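# Thin a branch by snapping off alternate fruitlets

## Task

Counting from the tip of the branch, break off fruitlets number 1, 3, 5 and onward (every other one, beginning at the tip) so each lands on the mat beneath; dropping them straight from the branch onto the mat is fine. The even-numbered fruitlets must stay attached. A hard hit on any fruitlet, or squeezing one at full grip force, can fail the task. The result must hold on its own after the robot lets go, and nothing may be pushed or knocked off the table.

## Robot and tools

Robot: a single arm with a two-finger parallel gripper, mounted on a base that may be slightly tilted relative to the table. The fingers extend along the gripper's own +x axis and close along its y axis. The reported hand position is the point between the pads, 3 to 4 cm behind the fingertips. Loose objects may occasionally be nudged by an outside disturbance.

Scene frame: origin on the table surface directly under the arm base, +z up, +y to the left when facing along +x. Results report end_effector_position (m), end_effector_quat_wxyz, velocities (m/s, rad/s), a Hand target line (the pose the controller is currently driving toward), grip_measured, and Joint positions/velocities in the order waist, shoulder, elbow, wrist pitch, wrist yaw, wrist roll (rad), then pad gap (m). Joint ranges: waist -3.054 to 3.054, shoulder 0.000 to 3.142, elbow 0.000 to 2.356, wrist pitch -1.571 to 1.571, wrist yaw -1.571 to 1.571, wrist roll -3.142 to 3.142. A 'pose unreachable' line means the clearance check (which includes any mount block or post) altered or blocked the command. Position readings grow less accurate at long reach.

execute_actions(actions): a list of actions run in sequence. Each action is a table of up to 15 rows; each row lasts one 1/30 s step, and if fewer than 15 rows are given the last row repeats to fill 15 steps (0.5 s per action). A row has 7 numbers in [-1, 1]: dx, dy, dz, rx, ry, rz, opening. The first six are an offset in the gripper's own axes from the gripper's measured pose at the start of that action (for the first action of a call, the last pose a result reported); every row is relative to that same start, not the preceding row. Scale: 1.0 = 0.6 m or 180 degrees; rx, ry, rz form one rotation vector. Opening is absolute: +1 fully open (0.088 m), empty fingers touch near -0.80, values down to -1 close no further. Full open to closed takes at least about 0.5 s. An empty list just returns state and images.

move(target, speed, blocking): drives the gripper on a straight path to one 7-number row laid out as above (offset in gripper axes from the pose in the latest result that shows one; opening absolute, sent at the start). speed is m/s, 0.002 to 0.5, default 0.25; rotation limited to twice that in rad/s. Path lasts 0.5 to 10 s and is cut off at 10 s. It rotates the short way, ignores obstacles, and the hand may lag, drift, or overshoot the speed, especially near full arm extension. Faster motion and targets set deeper past contact mean harder impacts and pressing. The 'move:' line reports the ending (done, off_target, moving, held, fault), limits (paced = pose clipped; held = some steps blocked, after which motion can spike fast) and distance to target. With blocking=false the result arrives after 0.5 s while motion continues; use wait(0) to poll, and call wait or stop before sending new rows or moves.

wait(seconds): 0 to 10, lets the sim run holding the last command; returns early if a running move ends. stop(): brakes a running move (needs room; fingers keep moving). zoom_image(camera, region): closer look at [x0, y0, x1, y1] pixels (max 504x504) of cam_head_left, cam_head_right, cam_high, cam_low or cam_wrist; all images are 504x504. show_instructions(): shows the reference images. finished_scene(scene): ends the given scene (1 or 2) irreversibly and reports success; replying without any tool call ends everything.

Control behaviour: each step the commanded pose is clipped to within 70 mm and 16 degrees of the measured pose, so far targets need several actions, and after an action the arm goes at most to the last clipped pose. Position takes priority over orientation. Joint friction can leave the hand short or slightly tilted, and tiny moves may do nothing, so check pose after each move and correct tilt.

Gripping: grip_measured uses the same scale as opening. Readings may carry a constant error of about 1 mm, and read up to ~3 mm (0.061) narrow when squeezing hard. To hold, command about 0.07 below grip_measured; a smaller gap holds more gently. Parts thinner than ~3 mm get proportionally less force. Pads push 34 to 49 N each and spike at first touch. For fruitlets, avoid full force and fast contact; a bend or twist of a gently gripped stem, or a push, can snap one off.

Safety: contact torque reaching a joint limit (waist 17.8, shoulder 22, elbow 22, wrist pitch 5.8, wrist yaw 5.78, wrist roll 5.42 N m, held weight included) halts the arm 10 s and skips the rest of the call. Holding loads heats motors: MOTOR HOT from 50 °C; at 95 °C an OVER-TEMPERATURE FAULT holds the arm, and if not cooled in 30 to 60 s power cuts and the arm goes limp. Avoid drops, slams, hard hits, strong pushes and anything leaving the table.

Cameras: calibration lines give K, distortion D, T_world_to_cam and pos_world per camera; fixed cameras may be off by up to about 2.3 degrees and 9 mm, and the wrist camera pose comes from joint readings.

Each tool is called after "Request:" by a JSON object that holds its "method" and its "body", one argument or row to a line.

Reference images:

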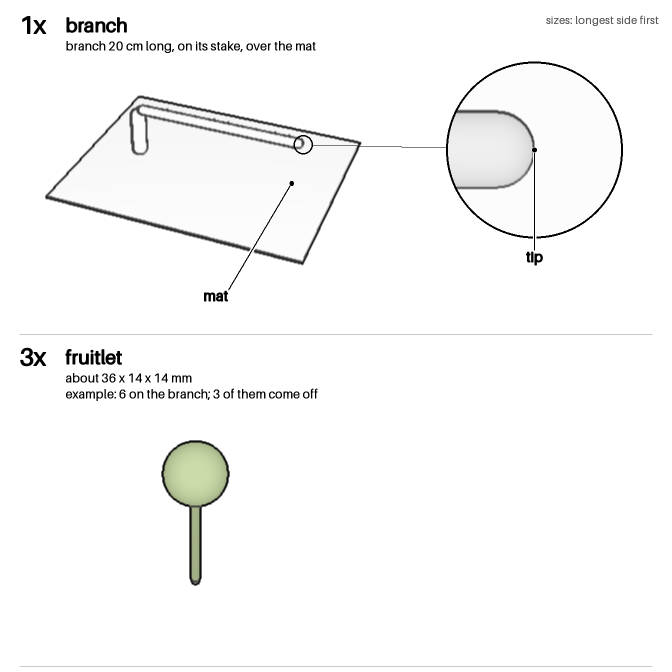

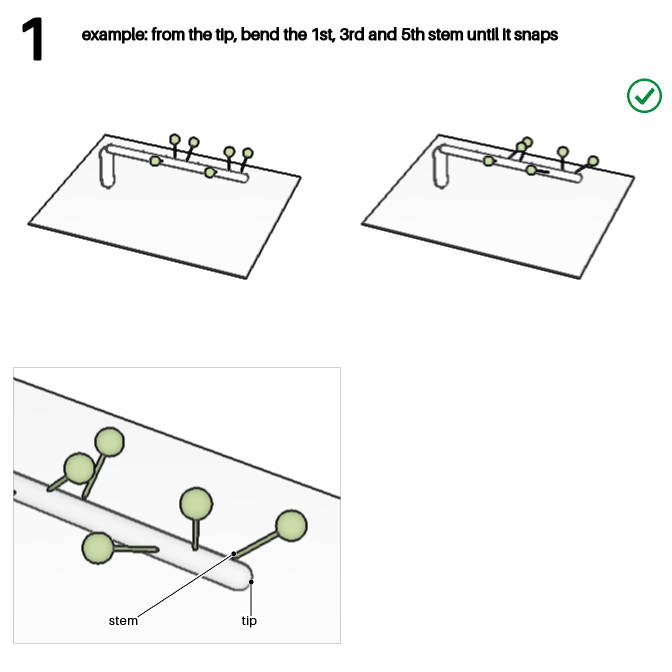

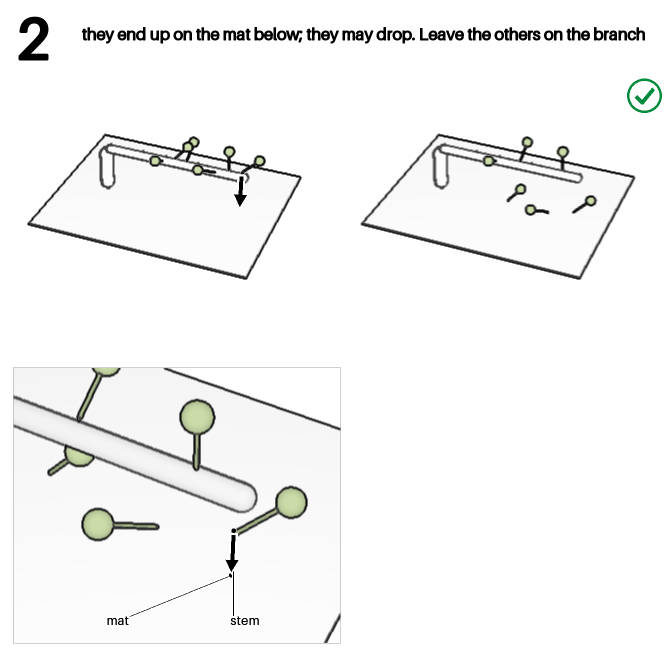

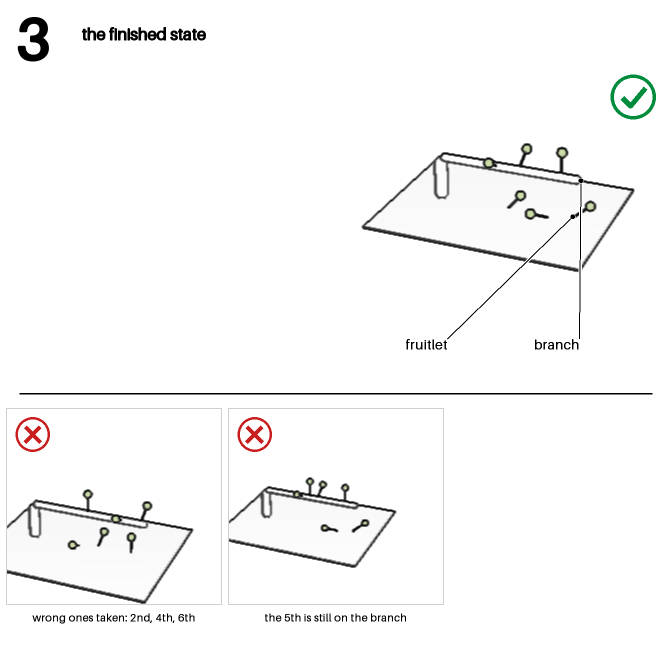

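## Session

Request:
{"method": "execute_actions", "body": {
  "actions": []
}}

Scene clock: 0.00 s.
end_effector_position=(+0.2806, +0.5097, +0.1454) grip_measured=-0.039 end_effector_quat_wxyz=(+0.687, +0.230, +0.686, -0.065) end_effector_velocity=(-0.001, -0.002, -0.001) end_effector_angular_velocity=(-0.003, +0.013, -0.014)
Joint positions: [ 0.642  1.844  2.261 -1.168 -0.704  1.41   0.037]
Joint velocities: [-0.002 -0.002 -0.007 -0.007 -0.007  0.007 -0.   ]
Motor temperatures (°C, as the motors report them): [21 21 19 20 19 22]
Heat: hottest wrist roll 22 °C (+0.0 °C/min).
Hand target: +0.281, +0.510, +0.145; +0.687, +0.230, +0.686, -0.065

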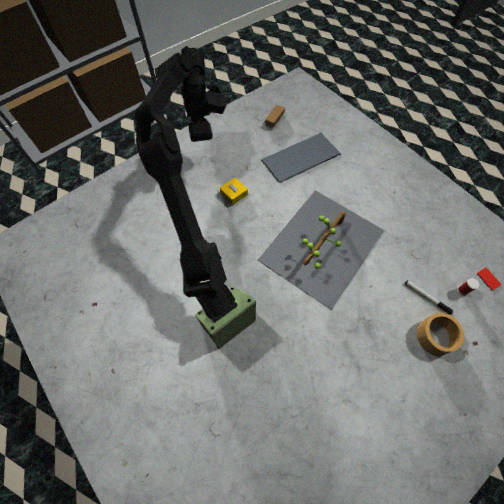

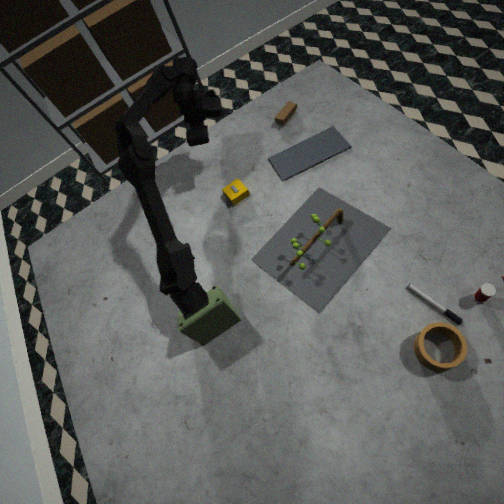

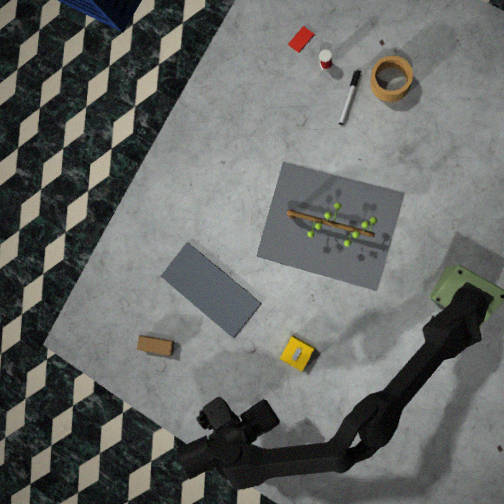

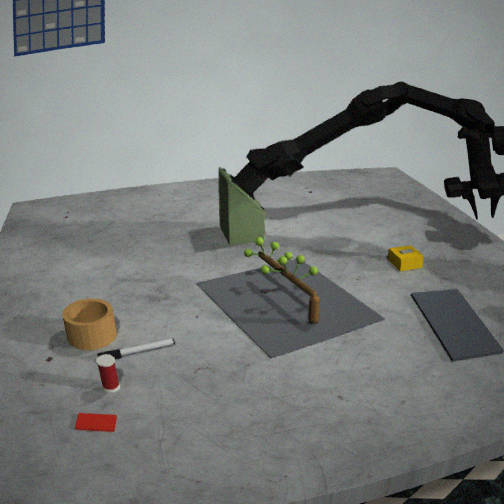

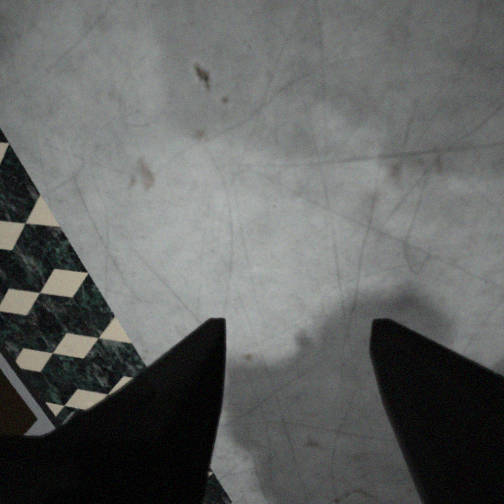

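Request:
{"method": "zoom_image", "body": {
  "camera": "cam_high",
  "region": [270, 170, 410, 280]
}}

Request:
{"method": "zoom_image", "body": {
  "camera": "cam_low",
  "region": [220, 220, 360, 340]
}}

Request:
{"method": "zoom_image", "body": {
  "camera": "cam_head_left",
  "region": [270, 190, 380, 290]
}}

Region (270, 170, 410, 280) of cam_high's 504x504 image, scaled by 3.600, with more detail than that image has; it fills the top 396 rows of this view, and the rest is white.

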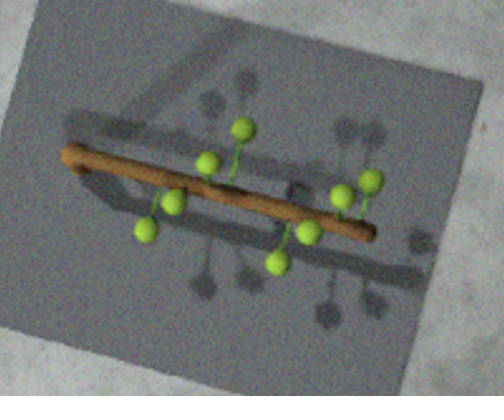

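Region (220, 220, 360, 340) of cam_low's 504x504 image, scaled by 3.600, with more detail than that image has; it fills the top 432 rows of this view, and the rest is white.

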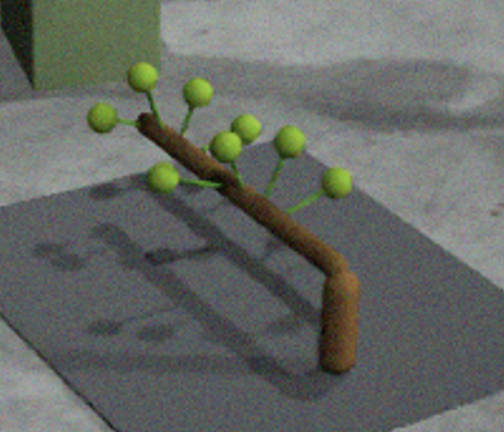

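Region (270, 190, 380, 290) of cam_head_left's 504x504 image, scaled by 4.582, with more detail than that image has; it fills the top 458 rows of this view, and the rest is white.

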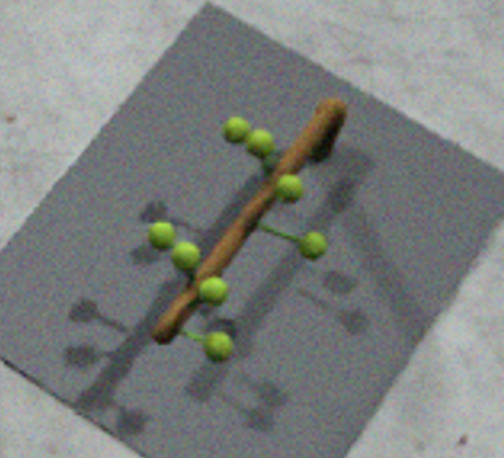

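Request:
{"method": "move", "body": {
  "target": [-0.277,-0.699,0.416,0.281,-0.046,-0.061,-1],
  "speed": 0.4
}}

Scene clock: 59.17 s.
end_effector_position=(+0.3262, +0.0019, +0.1967) grip_measured=-0.813 end_effector_quat_wxyz=(+0.559, +0.429, +0.565, -0.430) end_effector_velocity=(-0.004, -0.001, -0.002) end_effector_angular_velocity=(+0.009, +0.022, +0.000)
Joint positions: [-0.478  2.143  1.506 -1.374 -0.688  0.67   0.   ]
Joint velocities: [-0.002  0.012  0.002 -0.022  0.007 -0.022  0.   ]
Motor temperatures (°C, as the motors report them): [24 31 21 21 19 22]
Heat: hottest shoulder 31 °C (+9.1 °C/min).
Hand target: +0.327, -0.001, +0.198; +0.558, +0.429, +0.564, -0.432
Off the commanded pose: 0.006 m, 1 deg.
move: done
camera_calibration (this result's frames):
cam_wrist: T_world_to_cam=[[-0.961083, -0.27614, -0.0081554, 0.329785], [-0.263327, 0.906761, 0.329307, 0.0549481], [-0.08354, 0.318639, -0.944188, 0.288082], [0, 0, 0, 1]] pos_world=[0.355486, -0.050552, 0.256598]

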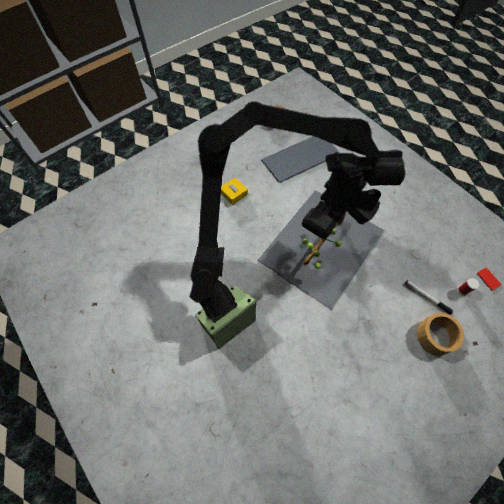

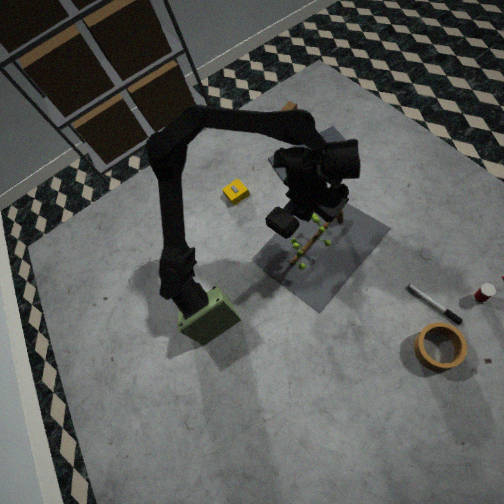

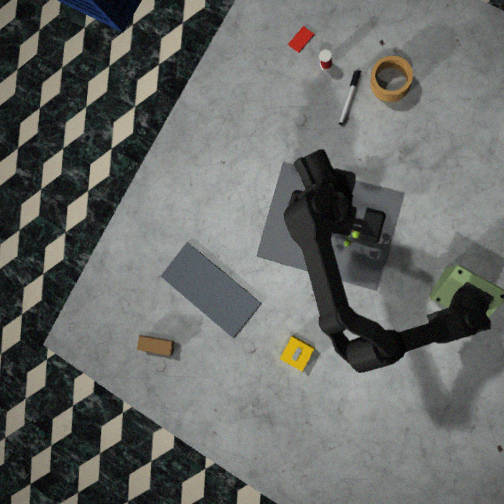

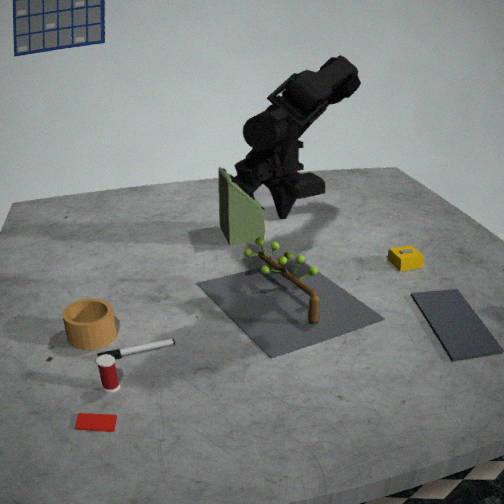

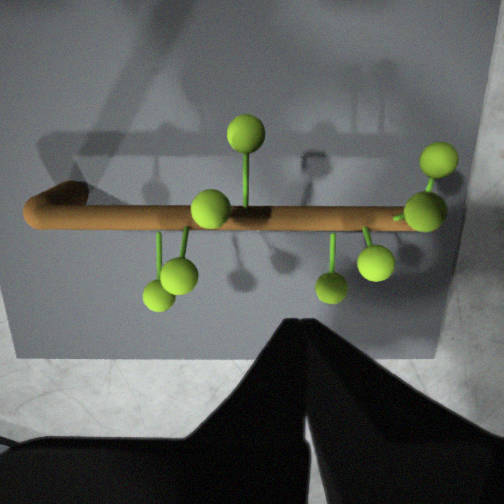

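Request:
{"method": "move", "body": {
  "target": [0.103,-0.117,0.075,0,0,0,-1],
  "speed": 0.15
}}

Scene clock: 121.67 s.
end_effector_position=(+0.2729, -0.0560, +0.1367) grip_measured=-0.813 end_effector_quat_wxyz=(+0.562, +0.427, +0.565, -0.427) end_effector_velocity=(-0.005, +0.001, -0.003) end_effector_angular_velocity=(+0.012, +0.001, +0.013)
Joint positions: [-0.548  2.177  1.158 -1.036 -0.659  0.586  0.   ]
Joint velocities: [-0.002 -0.002 -0.022  0.007 -0.007 -0.022  0.   ]
Motor temperatures (°C, as the motors report them): [28 26 22 21 19 22]
Heat: hottest waist 28 °C (-2.0 °C/min).
Hand target: +0.270, -0.059, +0.135; +0.558, +0.429, +0.565, -0.430
Off the commanded pose: 0.005 m, 1 deg.
move: done
camera_calibration (this result's frames):
cam_wrist: T_world_to_cam=[[-0.958834, -0.283686, -0.01262, 0.261584], [-0.272103, 0.905155, 0.326581, 0.115816], [-0.0812233, 0.316571, -0.945085, 0.244826], [0, 0, 0, 1]] pos_world=[0.302215, -0.108128, 0.196859]

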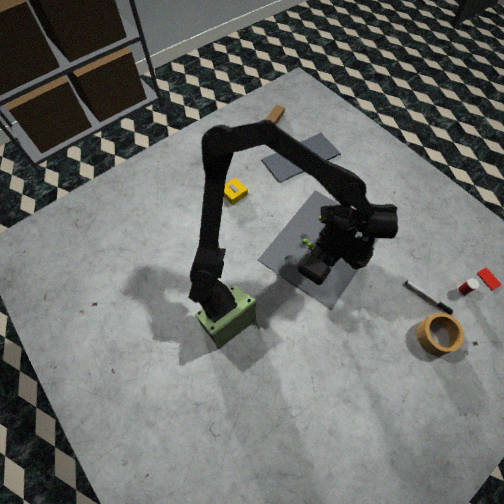

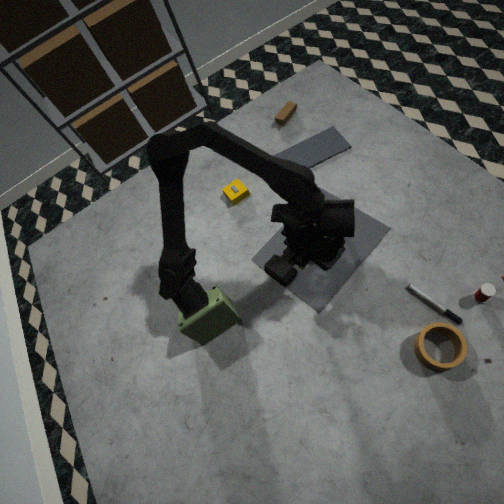

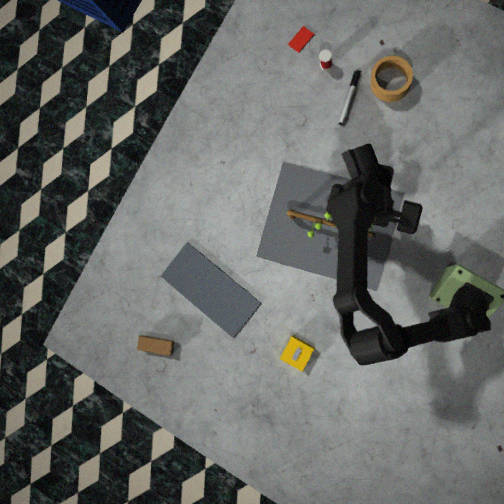

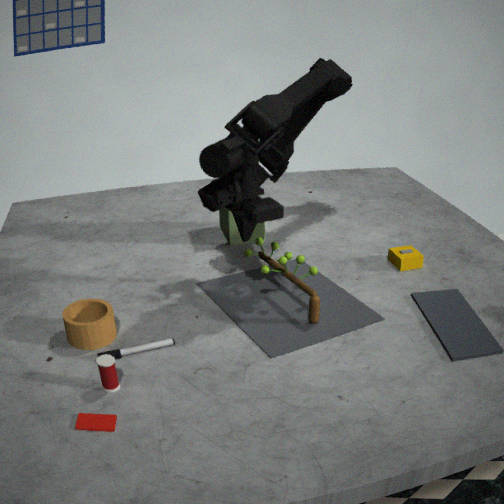

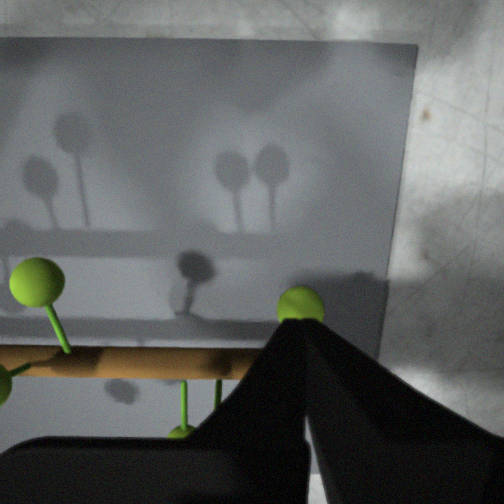

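Request:
{"method": "move", "body": {
  "target": [0,0,0.012,0,0,0,-1],
  "speed": 0.05
}}

Request:
{"method": "move", "body": {
  "target": [0.055,0,0,0,0,0,-1],
  "speed": 0.02
}}

Scene clock: 135.97 s.
end_effector_position=(+0.2740, -0.0599, +0.1358) grip_measured=-0.813 end_effector_quat_wxyz=(+0.562, +0.428, +0.566, -0.426) end_effector_velocity=(+0.001, -0.001, -0.001) end_effector_angular_velocity=(+0.004, -0.008, -0.008)
Joint positions: [-0.553  2.194  1.169 -1.034 -0.659  0.578  0.   ]
Joint velocities: [-0.002  0.002 -0.002  0.007 -0.007  0.007  0.   ]
Motor temperatures (°C, as the motors report them): [28 25 21 21 19 22]
Heat: hottest waist 28 °C (+0.0 °C/min).
Hand target: +0.275, -0.063, +0.137; +0.562, +0.427, +0.565, -0.427
Off the commanded pose: 0.003 m, 0 deg.
move: done
camera_calibration (this result's frames):
cam_wrist: T_world_to_cam=[[-0.958327, -0.285346, -0.0136593, 0.261464], [-0.273806, 0.903831, 0.328816, 0.120046], [-0.0814804, 0.318853, -0.944295, 0.245419], [0, 0, 0, 1]] pos_world=[0.303434, -0.112146, 0.195846]

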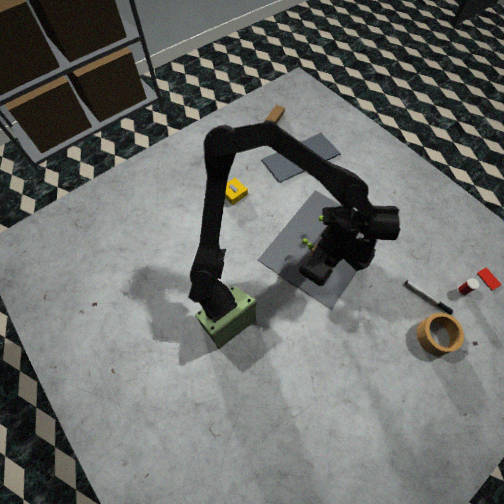

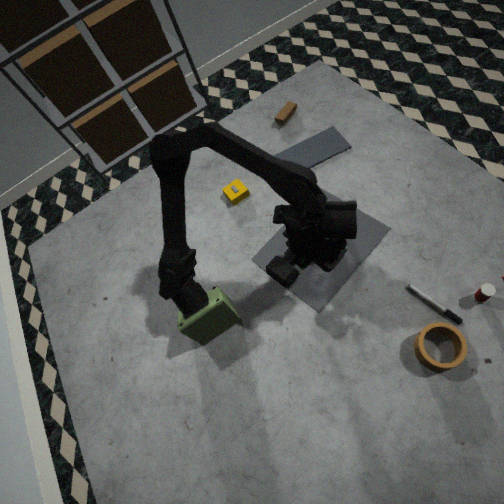

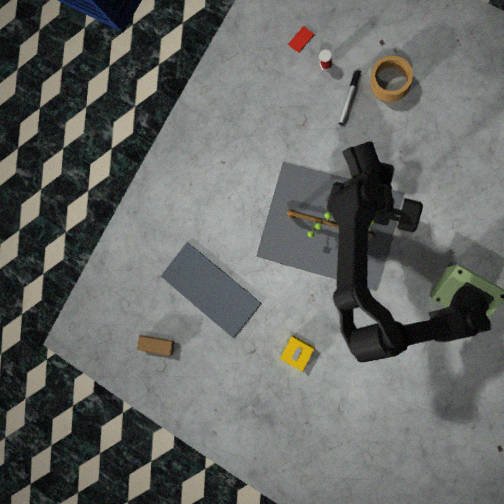

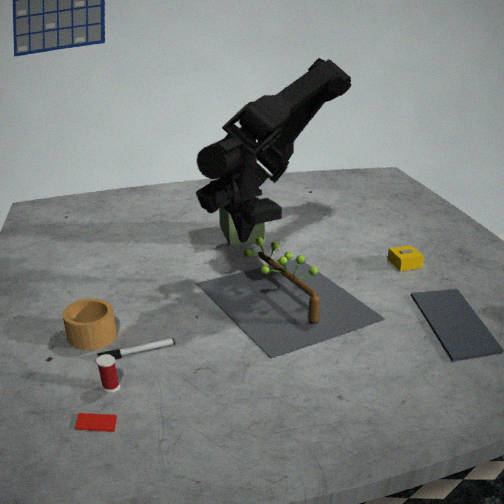

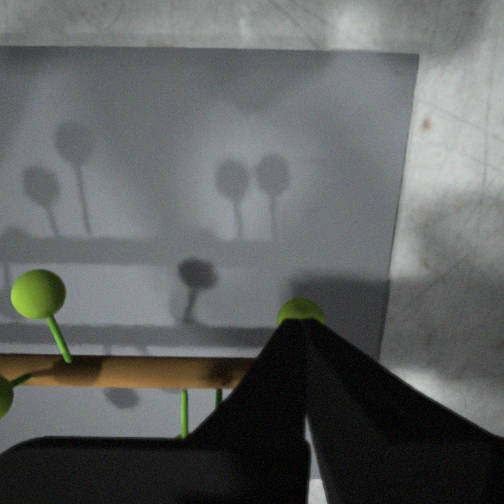

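Scene clock: 137.83 s.
end_effector_position=(+0.2765, -0.0599, +0.1066) grip_measured=-0.813 end_effector_quat_wxyz=(+0.568, +0.423, +0.563, -0.425) end_effector_velocity=(+0.003, +0.003, -0.000) end_effector_angular_velocity=(+0.014, -0.016, +0.014)
Joint positions: [-0.489  2.21   1.096 -0.886 -0.682  0.65   0.   ]
Joint velocities: [ 0.002 -0.002 -0.002  0.007 -0.022 -0.007  0.   ]
Motor temperatures (°C, as the motors report them): [28 25 21 21 19 22]
Heat: hottest waist 28 °C (+0.0 °C/min).
Hand target: +0.274, -0.060, +0.103; +0.562, +0.428, +0.565, -0.426
Off the commanded pose: 0.005 m, 1 deg.
move: done
camera_calibration (this result's frames):
cam_wrist: T_world_to_cam=[[-0.955382, -0.294919, -0.0163909, 0.262387], [-0.284714, 0.904708, 0.316925, 0.134642], [-0.0786381, 0.307451, -0.948309, 0.216986], [0, 0, 0, 1]] pos_world=[0.306078, -0.111141, 0.167399]

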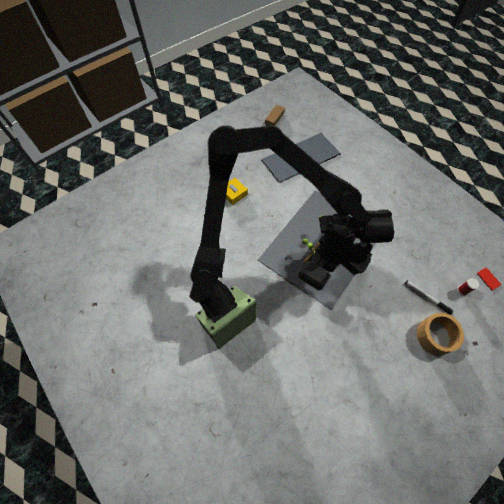

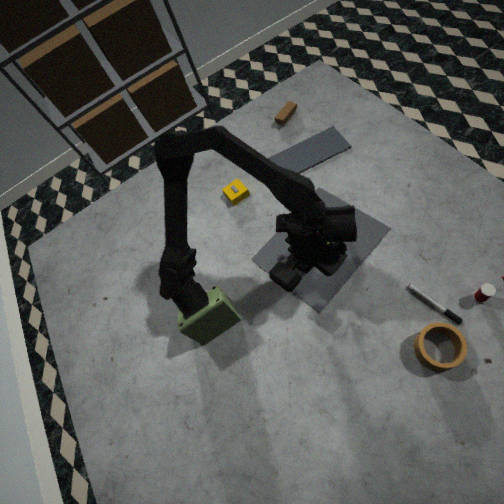

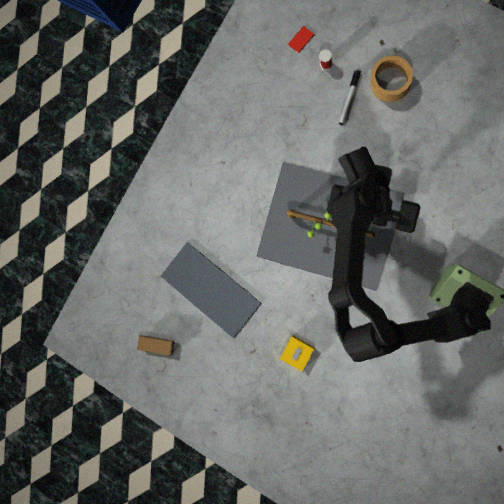

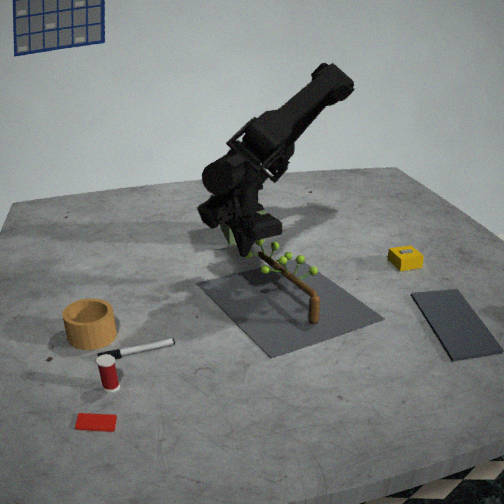

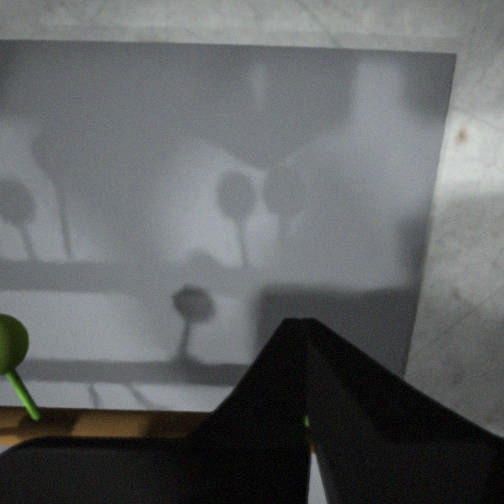

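Request:
{"method": "zoom_image", "body": {
  "camera": "cam_low",
  "region": [220, 200, 340, 300]
}}

Region (220, 200, 340, 300) of cam_low's 504x504 image, scaled by 4.200, with more detail than that image has.

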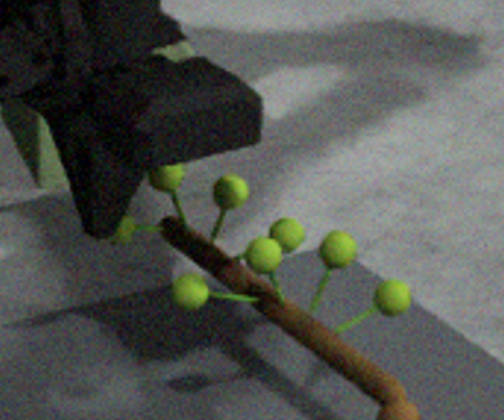

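Request:
{"method": "move", "body": {
  "target": [0,-0.06,-0.008,0,0,0,-1],
  "speed": 0.02
}}

Request:
{"method": "zoom_image", "body": {
  "camera": "cam_low",
  "region": [200, 200, 340, 320]
}}

Scene clock: 155.23 s.
end_effector_position=(+0.2414, -0.0649, +0.1043) grip_measured=-0.813 end_effector_quat_wxyz=(+0.564, +0.425, +0.566, -0.425) end_effector_velocity=(-0.001, +0.003, +0.000) end_effector_angular_velocity=(+0.023, -0.012, -0.005)
Joint positions: [-0.554  2.175  0.974 -0.857 -0.656  0.572  0.   ]
Joint velocities: [-0.007 -0.002 -0.007 -0.007 -0.022 -0.007  0.   ]
Motor temperatures (°C, as the motors report them): [27 25 21 21 19 22]
Heat: hottest waist 27 °C (+0.0 °C/min).
Hand target: +0.240, -0.065, +0.106; +0.568, +0.423, +0.564, -0.425
Off the commanded pose: 0.002 m, 1 deg.
move: done
camera_calibration (this result's frames):
cam_wrist: T_world_to_cam=[[-0.956678, -0.290857, -0.0130043, 0.227536], [-0.27904, 0.903231, 0.326054, 0.127435], [-0.0830893, 0.315558, -0.945262, 0.214794], [0, 0, 0, 1]] pos_world=[0.271086, -0.116702, 0.164445]

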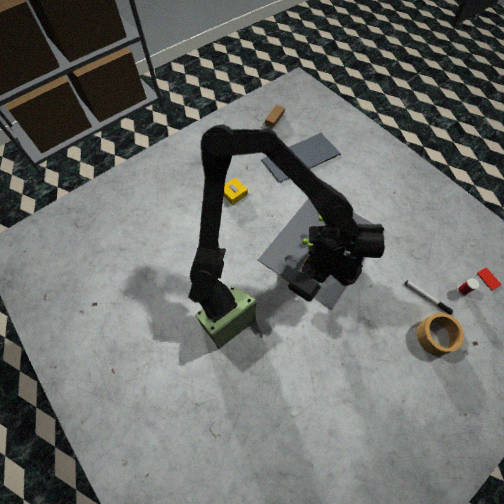

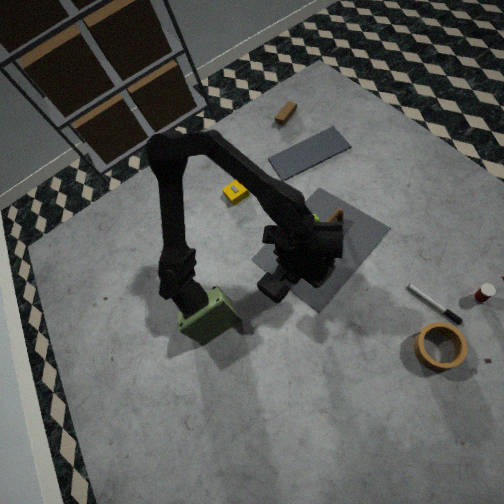

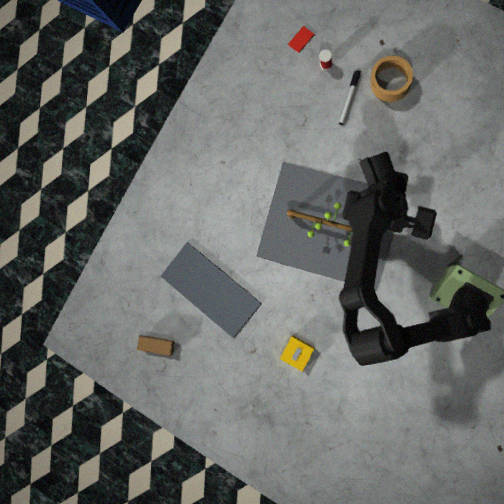

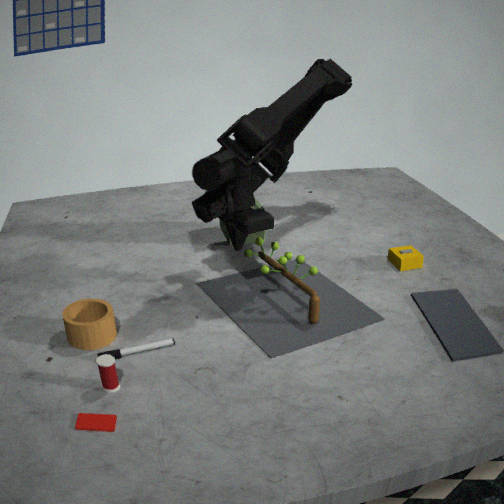

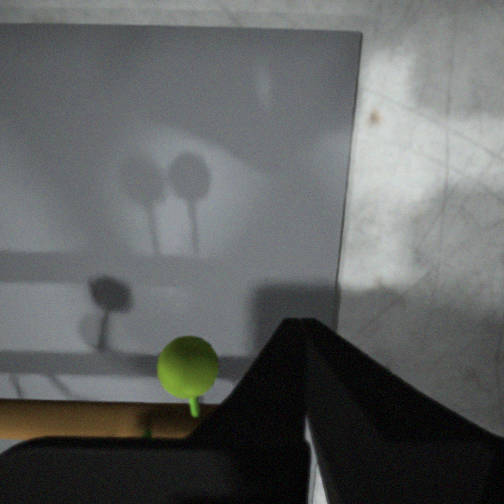

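Region (200, 200, 340, 320) of cam_low's 504x504 image, scaled by 3.600, with more detail than that image has; it fills the top 432 rows of this view, and the rest is white.

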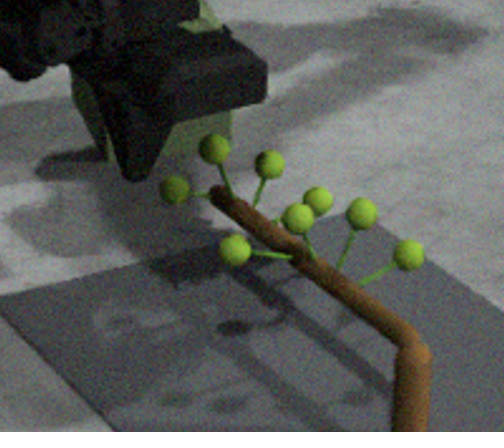

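Request:
{"method": "move", "body": {
  "target": [-0.045,0,0,0,0.14,0,-1],
  "speed": 0.1
}}

Request:
{"method": "execute_actions", "body": {
  "actions": []
}}

Scene clock: 181.57 s.
end_effector_position=(+0.2402, -0.0627, +0.1309) grip_measured=-0.813 end_effector_quat_wxyz=(+0.427, +0.504, +0.678, -0.323) end_effector_velocity=(+0.001, +0.000, +0.003) end_effector_angular_velocity=(+0.016, -0.011, +0.002)
Joint positions: [-0.657  2.529  1.353 -1.486 -0.727  0.117  0.   ]
Joint velocities: [-0.007  0.007  0.012 -0.022 -0.007 -0.022  0.   ]
Motor temperatures (°C, as the motors report them): [27 26 21 21 19 22]
Heat: hottest waist 27 °C (-1.0 °C/min).
Hand target: +0.241, -0.065, +0.131; +0.427, +0.508, +0.676, -0.321
Off the commanded pose: 0.003 m, 1 deg.
move: done
camera_calibration (this result's frames):
cam_wrist: T_world_to_cam=[[-0.956798, -0.290446, -0.0133933, 0.227459], [-0.217481, 0.684339, 0.695975, 0.0395354], [-0.192978, 0.66882, -0.717941, 0.257989], [0, 0, 0, 1]] pos_world=[0.276017, -0.133539, 0.160752]

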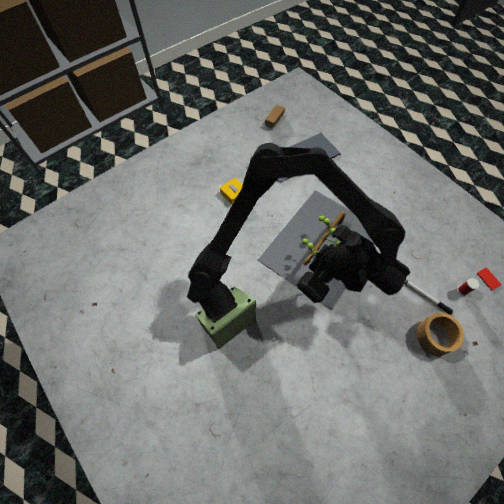

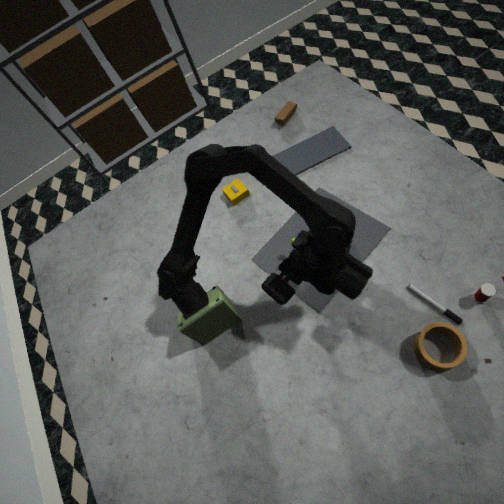

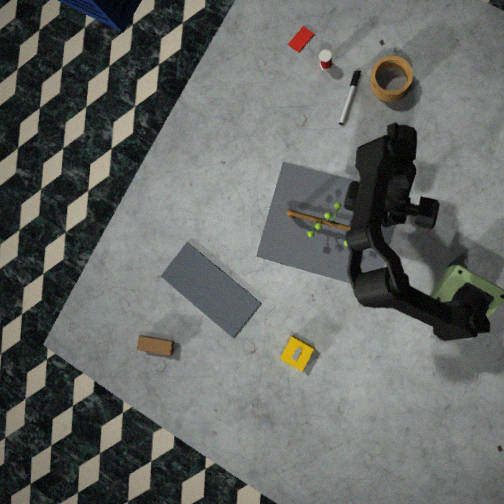

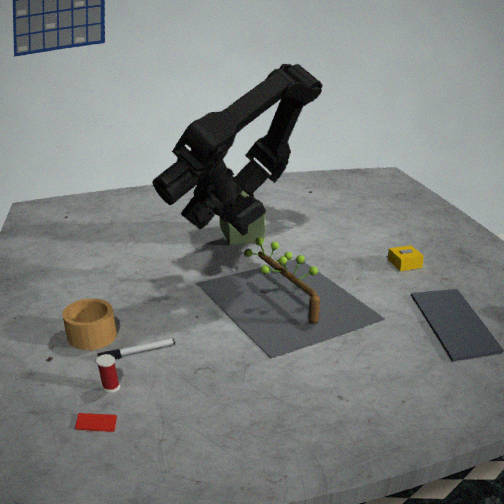

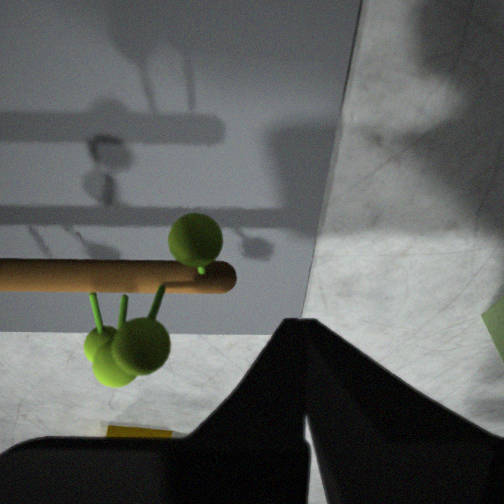

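Scene clock: 181.57 s.
end_effector_position=(+0.2402, -0.0627, +0.1309) grip_measured=-0.813 end_effector_quat_wxyz=(+0.427, +0.504, +0.678, -0.323) end_effector_velocity=(+0.001, +0.000, +0.003) end_effector_angular_velocity=(+0.016, -0.011, +0.002)
Joint positions: [-0.657  2.529  1.353 -1.486 -0.727  0.117  0.   ]
Joint velocities: [-0.007  0.007  0.012 -0.022 -0.007 -0.022  0.   ]
Motor temperatures (°C, as the motors report them): [27 26 21 21 19 22]
Heat: hottest waist 27 °C (-1.0 °C/min).
Hand target: +0.241, -0.065, +0.131; +0.427, +0.508, +0.676, -0.321
Off the commanded pose: 0.003 m, 1 deg.
camera_calibration (this result's frames):
cam_wrist: T_world_to_cam=[[-0.956798, -0.290446, -0.0133933, 0.227459], [-0.217481, 0.684339, 0.695975, 0.0395354], [-0.192978, 0.66882, -0.717941, 0.257989], [0, 0, 0, 1]] pos_world=[0.276017, -0.133539, 0.160752]

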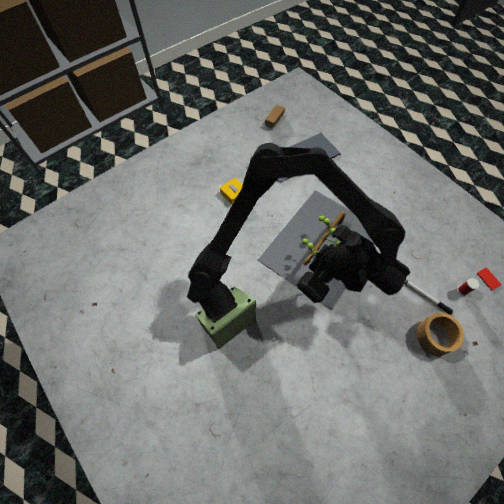

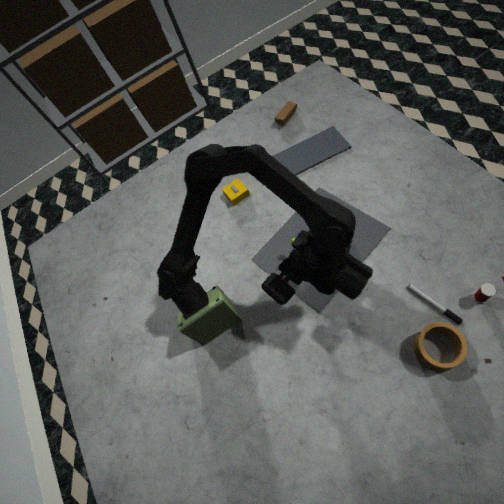

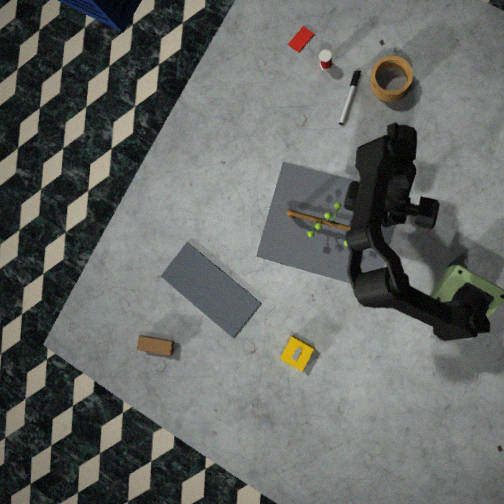

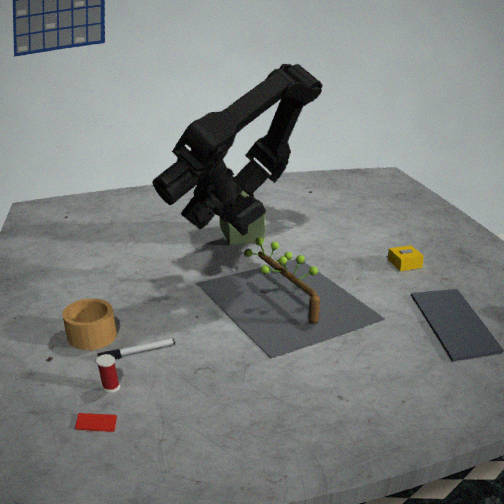

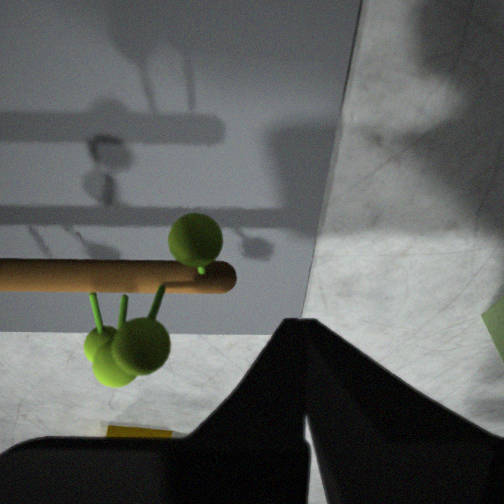

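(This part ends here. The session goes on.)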